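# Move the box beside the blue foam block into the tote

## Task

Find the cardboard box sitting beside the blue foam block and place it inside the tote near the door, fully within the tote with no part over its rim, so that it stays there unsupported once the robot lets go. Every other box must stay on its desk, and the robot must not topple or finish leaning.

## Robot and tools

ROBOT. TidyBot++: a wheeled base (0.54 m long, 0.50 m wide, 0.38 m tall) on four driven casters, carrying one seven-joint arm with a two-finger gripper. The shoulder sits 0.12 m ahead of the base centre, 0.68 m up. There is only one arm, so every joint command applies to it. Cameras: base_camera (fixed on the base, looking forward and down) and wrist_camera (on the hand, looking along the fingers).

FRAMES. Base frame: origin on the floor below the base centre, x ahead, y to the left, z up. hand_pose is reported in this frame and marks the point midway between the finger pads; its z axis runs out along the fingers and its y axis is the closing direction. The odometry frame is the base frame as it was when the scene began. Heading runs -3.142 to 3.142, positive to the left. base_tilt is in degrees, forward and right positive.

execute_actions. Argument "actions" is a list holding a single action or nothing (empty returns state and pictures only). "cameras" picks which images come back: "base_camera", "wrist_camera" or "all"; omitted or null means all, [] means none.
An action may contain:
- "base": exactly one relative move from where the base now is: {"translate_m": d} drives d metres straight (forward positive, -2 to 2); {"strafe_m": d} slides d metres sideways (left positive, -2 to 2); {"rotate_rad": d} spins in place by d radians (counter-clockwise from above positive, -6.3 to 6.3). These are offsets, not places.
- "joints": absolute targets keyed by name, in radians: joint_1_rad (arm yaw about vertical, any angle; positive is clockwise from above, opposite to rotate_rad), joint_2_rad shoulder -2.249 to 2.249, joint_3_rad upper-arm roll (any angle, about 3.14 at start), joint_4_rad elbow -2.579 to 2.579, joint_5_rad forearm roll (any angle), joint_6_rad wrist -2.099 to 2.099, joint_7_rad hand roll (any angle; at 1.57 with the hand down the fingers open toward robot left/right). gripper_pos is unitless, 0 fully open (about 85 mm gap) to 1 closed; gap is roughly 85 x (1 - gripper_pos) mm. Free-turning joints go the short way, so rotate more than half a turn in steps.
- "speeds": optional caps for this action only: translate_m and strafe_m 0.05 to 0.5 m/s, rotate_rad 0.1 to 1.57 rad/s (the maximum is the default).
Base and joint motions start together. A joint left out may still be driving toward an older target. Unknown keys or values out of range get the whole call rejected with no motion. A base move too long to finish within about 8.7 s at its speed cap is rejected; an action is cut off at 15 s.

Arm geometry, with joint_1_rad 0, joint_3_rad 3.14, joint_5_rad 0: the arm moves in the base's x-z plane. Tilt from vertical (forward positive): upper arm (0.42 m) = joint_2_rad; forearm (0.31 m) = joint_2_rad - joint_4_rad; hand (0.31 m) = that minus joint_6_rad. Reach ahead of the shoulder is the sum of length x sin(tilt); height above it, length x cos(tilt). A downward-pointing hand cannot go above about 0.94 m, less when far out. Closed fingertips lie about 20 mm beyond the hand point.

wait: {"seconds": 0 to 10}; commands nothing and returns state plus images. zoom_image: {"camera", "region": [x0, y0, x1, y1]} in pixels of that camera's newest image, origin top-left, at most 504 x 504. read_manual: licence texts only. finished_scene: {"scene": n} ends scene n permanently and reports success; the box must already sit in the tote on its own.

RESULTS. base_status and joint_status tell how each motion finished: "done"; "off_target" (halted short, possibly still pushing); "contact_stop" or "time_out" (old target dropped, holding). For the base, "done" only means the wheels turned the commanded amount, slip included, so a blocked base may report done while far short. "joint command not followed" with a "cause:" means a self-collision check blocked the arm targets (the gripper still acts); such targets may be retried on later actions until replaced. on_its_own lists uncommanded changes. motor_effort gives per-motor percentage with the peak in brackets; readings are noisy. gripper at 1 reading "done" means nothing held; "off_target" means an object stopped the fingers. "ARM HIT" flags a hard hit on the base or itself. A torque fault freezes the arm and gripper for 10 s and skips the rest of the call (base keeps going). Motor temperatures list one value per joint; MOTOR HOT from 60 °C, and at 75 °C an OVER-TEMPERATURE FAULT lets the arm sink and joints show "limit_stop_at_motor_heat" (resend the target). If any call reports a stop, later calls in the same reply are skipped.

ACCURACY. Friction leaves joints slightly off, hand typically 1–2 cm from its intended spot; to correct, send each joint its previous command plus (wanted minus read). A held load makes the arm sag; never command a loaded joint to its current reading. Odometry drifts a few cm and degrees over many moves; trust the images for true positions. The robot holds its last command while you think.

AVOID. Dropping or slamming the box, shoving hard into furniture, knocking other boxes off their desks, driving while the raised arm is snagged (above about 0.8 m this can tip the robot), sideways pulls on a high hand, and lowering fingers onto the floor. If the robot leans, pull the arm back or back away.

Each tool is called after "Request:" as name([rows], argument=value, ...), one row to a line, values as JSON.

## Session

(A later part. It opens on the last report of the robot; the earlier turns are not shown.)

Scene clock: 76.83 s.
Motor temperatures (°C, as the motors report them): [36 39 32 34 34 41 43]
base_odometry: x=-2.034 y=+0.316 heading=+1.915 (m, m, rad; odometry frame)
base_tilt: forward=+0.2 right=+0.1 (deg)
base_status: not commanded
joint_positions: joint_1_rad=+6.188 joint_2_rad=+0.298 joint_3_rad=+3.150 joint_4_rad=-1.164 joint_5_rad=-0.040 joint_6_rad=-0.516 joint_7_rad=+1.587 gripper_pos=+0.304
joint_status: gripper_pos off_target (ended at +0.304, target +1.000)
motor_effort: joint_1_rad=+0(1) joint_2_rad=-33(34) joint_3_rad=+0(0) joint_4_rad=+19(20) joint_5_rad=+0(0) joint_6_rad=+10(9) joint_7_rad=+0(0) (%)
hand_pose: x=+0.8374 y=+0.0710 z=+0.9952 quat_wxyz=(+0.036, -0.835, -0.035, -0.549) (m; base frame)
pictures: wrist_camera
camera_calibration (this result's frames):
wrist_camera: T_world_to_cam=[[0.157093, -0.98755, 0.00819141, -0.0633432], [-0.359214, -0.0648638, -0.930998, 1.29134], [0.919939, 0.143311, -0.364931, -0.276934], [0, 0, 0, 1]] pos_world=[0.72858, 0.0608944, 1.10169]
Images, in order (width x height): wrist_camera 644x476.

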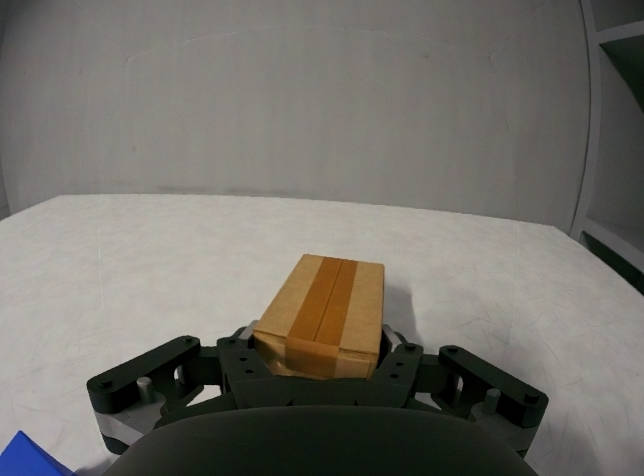

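Request:
execute_actions([
  {"joints":{"joint_2_rad":0.18,"joint_1_rad":6.28}},
], cameras=[])

Request:
execute_actions([
  {"base":{"translate_m":-2.0}},
], cameras=[])

Request:
execute_actions([
  {"base":{"rotate_rad":-1.645},"joints":{"joint_2_rad":-0.3,"joint_4_rad":-2.1,"joint_6_rad":-0.6}},
], cameras=["wrist_camera"])

Request:
execute_actions([
  {"base":{"translate_m":1.25}},
])

Scene clock: 78.50 s.
Motor temperatures (°C, as the motors report them): [36 39 32 34 34 41 43]
base_odometry: x=-2.034 y=+0.316 heading=+1.915 (m, m, rad; odometry frame)
base_tilt: forward=+0.2 right=+0.1 (deg)
base_status: not commanded
joint_positions: joint_1_rad=+6.271 joint_2_rad=+0.183 joint_3_rad=+3.151 joint_4_rad=-1.164 joint_5_rad=-0.040 joint_6_rad=-0.516 joint_7_rad=+1.587 gripper_pos=+0.304
joint_status: all done
motor_effort: joint_1_rad=+0(2) joint_2_rad=-31(39) joint_3_rad=+0(2) joint_4_rad=+21(22) joint_5_rad=+0(0) joint_6_rad=+11(11) joint_7_rad=+0(1) (%)
hand_pose: x=+0.8004 y=+0.0101 z=+1.0754 quat_wxyz=(+0.013, -0.803, +0.000, -0.596) (m; base frame)
pictures: none
No camera images: the call's "cameras" was empty. Leave "cameras" out to get every camera's image.

Scene clock: 83.87 s.
Motor temperatures (°C, as the motors report them): [36 39 32 34 34 41 43]
base_odometry: x=-1.356 y=-1.566 heading=+1.916 (m, m, rad; odometry frame)
base_tilt: forward=+0.2 right=+0.1 (deg)
base_status: done
joint_positions: joint_1_rad=+6.272 joint_2_rad=+0.187 joint_3_rad=+3.151 joint_4_rad=-1.164 joint_5_rad=-0.040 joint_6_rad=-0.516 joint_7_rad=+1.587 gripper_pos=+0.304
joint_status: not commanded
motor_effort: joint_1_rad=+0(5) joint_2_rad=-31(35) joint_3_rad=+1(4) joint_4_rad=+21(22) joint_5_rad=+0(1) joint_6_rad=+11(12) joint_7_rad=+0(0) (%)
hand_pose: x=+0.8017 y=+0.0097 z=+1.0733 quat_wxyz=(+0.013, -0.803, +0.000, -0.595) (m; base frame)
pictures: none
No camera images: the call's "cameras" was empty. Leave "cameras" out to get every camera's image.

Scene clock: 86.80 s.
Motor temperatures (°C, as the motors report them): [36 39 32 34 34 41 43]
TORQUE WARNING: joint_3_rad reached its warning level (56.7 N m).
base_odometry: x=-1.353 y=-1.567 heading=+0.271 (m, m, rad; odometry frame)
base_tilt: forward=+0.2 right=+0.1 (deg)
base_status: done
joint_positions: joint_1_rad=+6.291 joint_2_rad=-0.288 joint_3_rad=+3.154 joint_4_rad=-2.093 joint_5_rad=-0.012 joint_6_rad=-0.575 joint_7_rad=+1.594 gripper_pos=+0.361
joint_status: all done
on_its_own: gripper_pos moved +0.057 toward your old target +1.000
motor_effort: joint_1_rad=+0(57) joint_2_rad=-11(31) joint_3_rad=+1(65) joint_4_rad=+19(22) joint_5_rad=+1(32) joint_6_rad=+8(16) joint_7_rad=+0(8) (%)
hand_pose: x=+0.5203 y=-0.0051 z=+0.7874 quat_wxyz=(-0.002, -0.928, +0.002, -0.372) (m; base frame)
pictures: wrist_camera
camera_calibration (this result's frames):
wrist_camera: T_world_to_cam=[[0.0611664, -0.998112, 0.00562451, -0.0351217], [-0.698703, -0.0468408, -0.713877, 0.984877], [0.712792, 0.0397354, -0.700249, 0.321159], [0, 0, 0, 1]] pos_world=[0.461365, -0.00168432, 0.928169]
Images, in order (width x height): wrist_camera 644x476.

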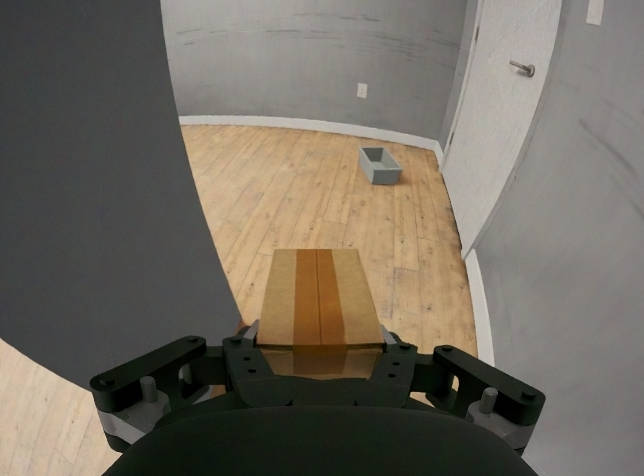

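Scene clock: 90.60 s.
Motor temperatures (°C, as the motors report them): [36 39 32 34 34 41 43]
base_odometry: x=-0.148 y=-1.234 heading=+0.270 (m, m, rad; odometry frame)
base_tilt: forward=+0.2 right=+0.1 (deg)
base_status: done
joint_positions: joint_1_rad=+6.291 joint_2_rad=-0.292 joint_3_rad=+3.154 joint_4_rad=-2.093 joint_5_rad=-0.012 joint_6_rad=-0.577 joint_7_rad=+1.594 gripper_pos=+0.361
joint_status: not commanded
motor_effort: joint_1_rad=+0(0) joint_2_rad=-11(14) joint_3_rad=+1(2) joint_4_rad=+19(20) joint_5_rad=+0(1) joint_6_rad=+8(9) joint_7_rad=+0(0) (%)
hand_pose: x=+0.5195 y=-0.0051 z=+0.7885 quat_wxyz=(-0.002, -0.928, +0.002, -0.373) (m; base frame)
pictures: base_camera, wrist_camera
camera_calibration (this result's frames):
wrist_camera: T_world_to_cam=[[0.0611834, -0.99811, 0.00572622, -0.0351486], [-0.697358, -0.0468506, -0.71519, 0.985429], [0.714107, 0.0397645, -0.698907, 0.320768], [0, 0, 0, 1]] pos_world=[0.460285, -0.00166932, 0.929157]
Images, in order (width x height): base_camera 644x364, wrist_camera 644x476.

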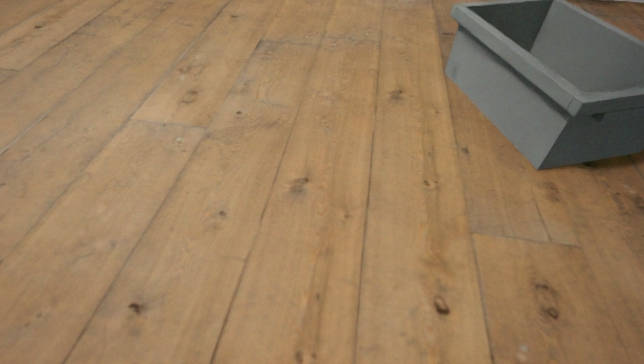

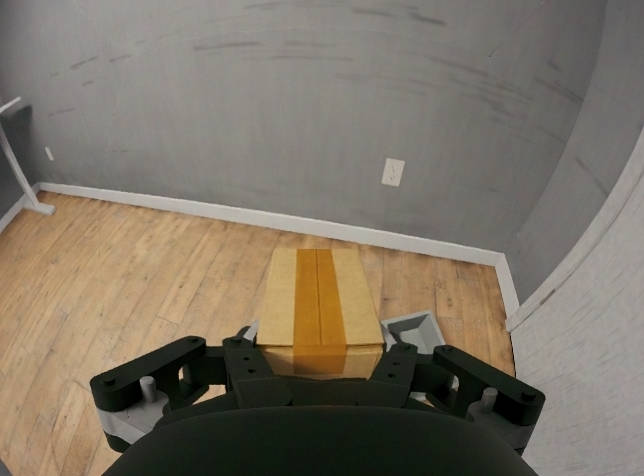

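Request:
execute_actions([
  {"base":{"rotate_rad":-0.49},"joints":{"joint_2_rad":0.9,"joint_4_rad":-1.35,"joint_6_rad":-0.89}},
])

Scene clock: 93.27 s.
Motor temperatures (°C, as the motors report them): [36 39 32 34 34 41 43]
base_odometry: x=-0.148 y=-1.234 heading=-0.219 (m, m, rad; odometry frame)
base_tilt: forward=+0.2 right=+0.1 (deg)
base_status: done
joint_positions: joint_1_rad=+6.291 joint_2_rad=+0.902 joint_3_rad=+3.154 joint_4_rad=-1.377 joint_5_rad=-0.012 joint_6_rad=-0.856 joint_7_rad=+1.594 gripper_pos=+0.361
joint_status: all done
motor_effort: joint_1_rad=+0(2) joint_2_rad=-44(46) joint_3_rad=+0(2) joint_4_rad=+12(20) joint_5_rad=+1(0) joint_6_rad=+1(9) joint_7_rad=+0(1) (%)
hand_pose: x=+0.6903 y=-0.0071 z=+0.4270 quat_wxyz=(-0.001, -1.000, +0.000, -0.004) (m; base frame)
pictures: base_camera, wrist_camera
camera_calibration (this result's frames):
wrist_camera: T_world_to_cam=[[0.0523924, -0.997765, -0.0414743, -0.0193455], [-0.997877, -0.0506992, -0.0408761, 0.76531], [0.038682, 0.0435278, -0.998303, 0.540303], [0, 0, 0, 1]] pos_world=[0.743799, -0.00401988, 0.569867]
Images, in order (width x height): base_camera 644x364, wrist_camera 644x476.

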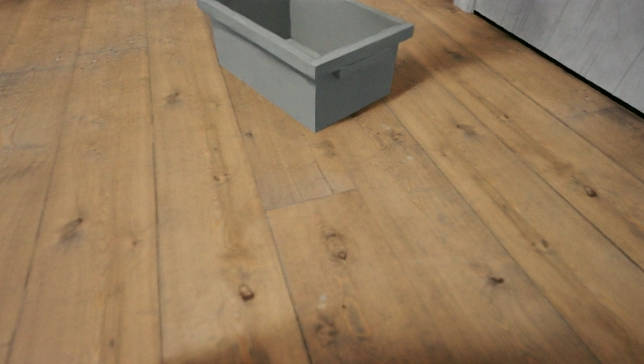

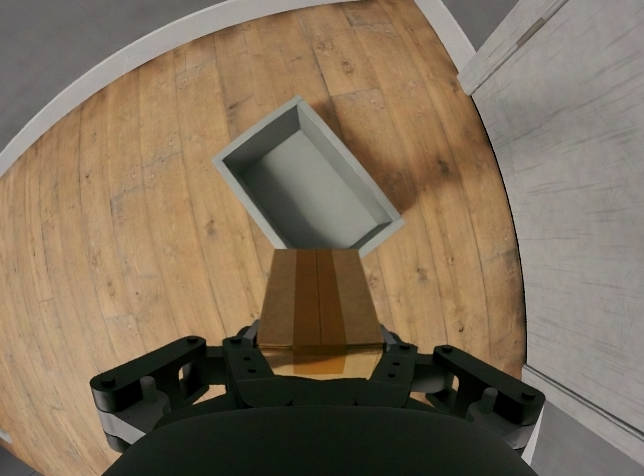

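Request:
execute_actions([
  {"base":{"translate_m":0.17},"joints":{"joint_7_rad":2.3}},
], cameras=[])

Request:
execute_actions([
  {"joints":{"joint_2_rad":1.15,"joint_4_rad":-1.3,"joint_6_rad":-0.69}},
], cameras=["wrist_camera"])

Scene clock: 96.10 s.
Motor temperatures (°C, as the motors report them): [36 39 32 34 34 41 43]
base_odometry: x=+0.018 y=-1.272 heading=-0.220 (m, m, rad; odometry frame)
base_tilt: forward=+0.2 right=+0.1 (deg)
base_status: done
joint_positions: joint_1_rad=+6.291 joint_2_rad=+0.902 joint_3_rad=+3.154 joint_4_rad=-1.368 joint_5_rad=-0.012 joint_6_rad=-0.861 joint_7_rad=+2.295 gripper_pos=+0.361
joint_status: all done
motor_effort: joint_1_rad=+0(1) joint_2_rad=-45(47) joint_3_rad=+0(1) joint_4_rad=+12(13) joint_5_rad=+0(0) joint_6_rad=+1(2) joint_7_rad=+0(0) (%)
hand_pose: x=+0.6930 y=-0.0072 z=+0.4288 quat_wxyz=(-0.002, -0.939, -0.344, -0.005) (m; base frame)
pictures: none
No camera images: the call's "cameras" was empty. Leave "cameras" out to get every camera's image.

Scene clock: 97.70 s.
Motor temperatures (°C, as the motors report them): [36 39 32 34 34 41 43]
base_odometry: x=+0.018 y=-1.272 heading=-0.220 (m, m, rad; odometry frame)
base_tilt: forward=+0.2 right=+0.1 (deg)
base_status: not commanded
joint_positions: joint_1_rad=+6.291 joint_2_rad=+1.160 joint_3_rad=+3.154 joint_4_rad=-1.323 joint_5_rad=-0.012 joint_6_rad=-0.723 joint_7_rad=+2.295 gripper_pos=+0.361
joint_status: all done
motor_effort: joint_1_rad=+0(0) joint_2_rad=-46(50) joint_3_rad=+0(0) joint_4_rad=+9(12) joint_5_rad=+0(0) joint_6_rad=-1(1) joint_7_rad=+0(1) (%)
hand_pose: x=+0.6772 y=-0.0077 z=+0.2904 quat_wxyz=(+0.010, -0.938, -0.344, +0.031) (m; base frame)
pictures: wrist_camera
camera_calibration (this result's frames):
wrist_camera: T_world_to_cam=[[0.679674, -0.728617, -0.0846192, -0.435114], [-0.730268, -0.68299, 0.0152918, 0.544249], [-0.0689359, 0.0514012, -0.996296, 0.476883], [0, 0, 0, 1]] pos_world=[0.726057, 0.030173, 0.429975]
Images, in order (width x height): wrist_camera 644x476.

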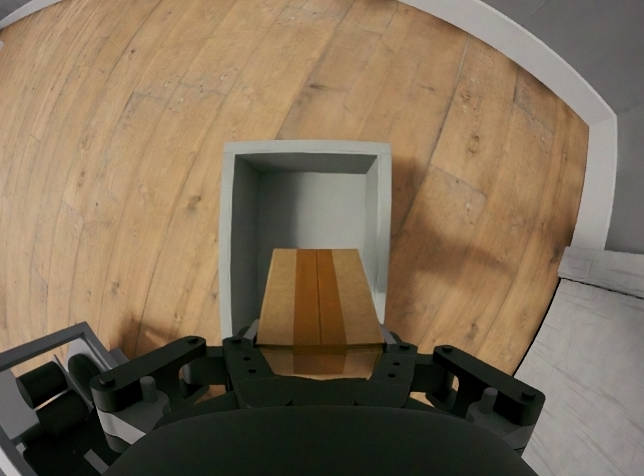

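Request:
execute_actions([
  {"base":{"translate_m":0.04},"joints":{"joint_1_rad":6.2}},
], cameras=[])

Request:
execute_actions([
  {"joints":{"joint_2_rad":1.27,"joint_6_rad":-0.57}},
], cameras=["wrist_camera"])

Request:
execute_actions([
  {"joints":{"gripper_pos":0}},
], cameras=[])

Request:
execute_actions([
  {"joints":{"joint_2_rad":0.8,"joint_6_rad":-0.9}},
])

Scene clock: 99.03 s.
Motor temperatures (°C, as the motors report them): [36 39 32 34 34 41 43]
base_odometry: x=+0.057 y=-1.280 heading=-0.221 (m, m, rad; odometry frame)
base_tilt: forward=+0.2 right=+0.0 (deg)
base_status: done
joint_positions: joint_1_rad=+6.208 joint_2_rad=+1.160 joint_3_rad=+3.152 joint_4_rad=-1.315 joint_5_rad=-0.012 joint_6_rad=-0.719 joint_7_rad=+2.295 gripper_pos=+0.361
joint_status: all done
motor_effort: joint_1_rad=+0(4) joint_2_rad=-47(48) joint_3_rad=+0(2) joint_4_rad=+9(10) joint_5_rad=+0(1) joint_6_rad=+0(1) joint_7_rad=+0(1) (%)
hand_pose: x=+0.6816 y=+0.0403 z=+0.2918 quat_wxyz=(+0.008, -0.923, -0.383, +0.025) (m; base frame)
pictures: none
No camera images: the call's "cameras" was empty. Leave "cameras" out to get every camera's image.

Scene clock: 100.30 s.
Motor temperatures (°C, as the motors report them): [36 39 32 34 34 41 43]
base_odometry: x=+0.057 y=-1.280 heading=-0.221 (m, m, rad; odometry frame)
base_tilt: forward=+0.2 right=+0.1 (deg)
base_status: not commanded
joint_positions: joint_1_rad=+6.208 joint_2_rad=+1.280 joint_3_rad=+3.152 joint_4_rad=-1.315 joint_5_rad=-0.012 joint_6_rad=-0.601 joint_7_rad=+2.295 gripper_pos=+0.361
joint_status: all done
motor_effort: joint_1_rad=+0(0) joint_2_rad=-46(51) joint_3_rad=+0(0) joint_4_rad=+7(9) joint_5_rad=+0(0) joint_6_rad=-1(0) joint_7_rad=+0(0) (%)
hand_pose: x=+0.6674 y=+0.0387 z=+0.2232 quat_wxyz=(+0.007, -0.923, -0.383, +0.026) (m; base frame)
pictures: wrist_camera
camera_calibration (this result's frames):
wrist_camera: T_world_to_cam=[[0.739284, -0.668824, -0.0783154, -0.443792], [-0.670428, -0.741937, 0.00751539, 0.533946], [-0.0631315, 0.0469488, -0.9969, 0.403281], [0, 0, 0, 1]] pos_world=[0.71152, 0.0804018, 0.363262]
Images, in order (width x height): wrist_camera 644x476.

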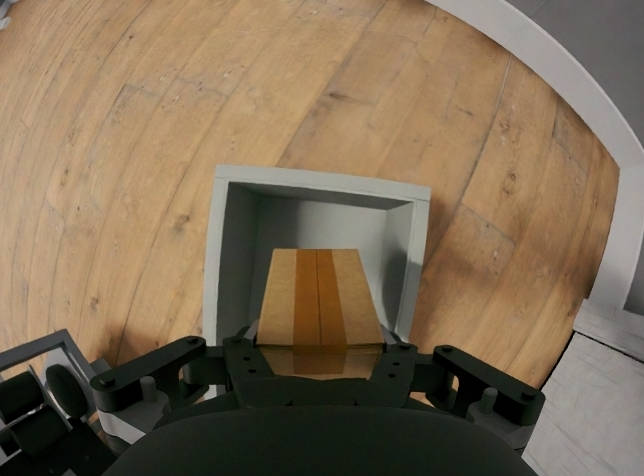

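Scene clock: 101.40 s.
Motor temperatures (°C, as the motors report them): [36 39 32 34 34 41 43]
base_odometry: x=+0.057 y=-1.280 heading=-0.221 (m, m, rad; odometry frame)
base_tilt: forward=+0.2 right=+0.1 (deg)
base_status: not commanded
joint_positions: joint_1_rad=+6.208 joint_2_rad=+1.279 joint_3_rad=+3.152 joint_4_rad=-1.315 joint_5_rad=-0.012 joint_6_rad=-0.601 joint_7_rad=+2.295 gripper_pos=+0.000
joint_status: all done
motor_effort: joint_1_rad=+0(0) joint_2_rad=-45(47) joint_3_rad=+0(0) joint_4_rad=+7(8) joint_5_rad=+0(0) joint_6_rad=+0(0) joint_7_rad=+0(0) (%)
hand_pose: x=+0.6675 y=+0.0387 z=+0.2233 quat_wxyz=(+0.007, -0.923, -0.383, +0.026) (m; base frame)
pictures: none
No camera images: the call's "cameras" was empty. Leave "cameras" out to get every camera's image.

Scene clock: 103.07 s.
Motor temperatures (°C, as the motors report them): [36 39 32 34 34 41 43]
base_odometry: x=+0.057 y=-1.280 heading=-0.221 (m, m, rad; odometry frame)
base_tilt: forward=+0.2 right=+0.1 (deg)
base_status: not commanded
joint_positions: joint_1_rad=+6.208 joint_2_rad=+0.799 joint_3_rad=+3.152 joint_4_rad=-1.313 joint_5_rad=-0.012 joint_6_rad=-0.867 joint_7_rad=+2.295 gripper_pos=+0.000
joint_status: all done
motor_effort: joint_1_rad=+0(0) joint_2_rad=-44(49) joint_3_rad=+0(0) joint_4_rad=+14(14) joint_5_rad=+0(0) joint_6_rad=+2(2) joint_7_rad=-1(1) (%)
hand_pose: x=+0.7387 y=+0.0452 z=+0.5061 quat_wxyz=(-0.025, -0.921, -0.382, -0.077) (m; base frame)
pictures: base_camera, wrist_camera
camera_calibration (this result's frames):
wrist_camera: T_world_to_cam=[[0.74029, -0.668789, 0.0685017, -0.545057], [-0.655007, -0.740461, -0.150609, 0.65297], [0.151448, 0.0666249, -0.986217, 0.524646], [0, 0, 0, 1]] pos_world=[0.751744, 0.0840163, 0.653095]
Images, in order (width x height): base_camera 644x364, wrist_camera 644x476.

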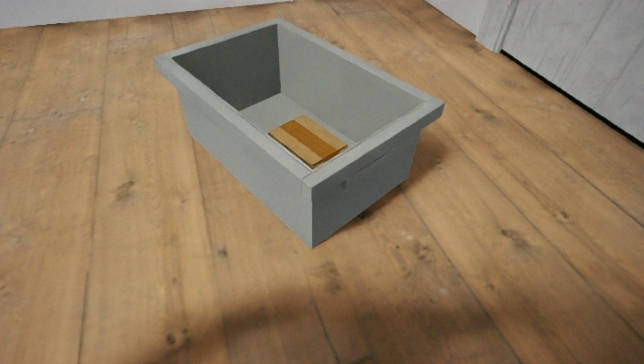

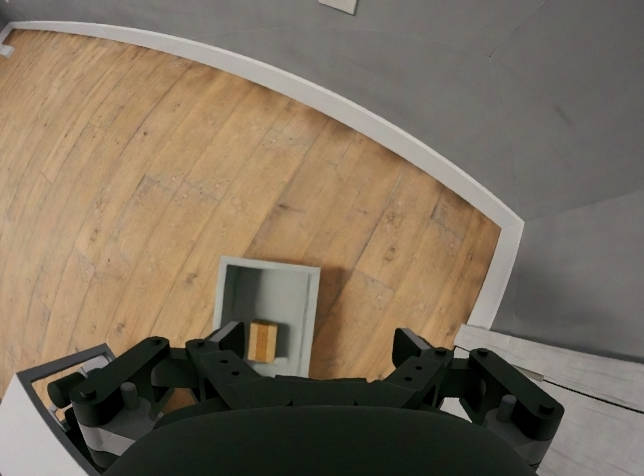

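Request:
finished_scene(scene=2)

The scene is finished: the task was done.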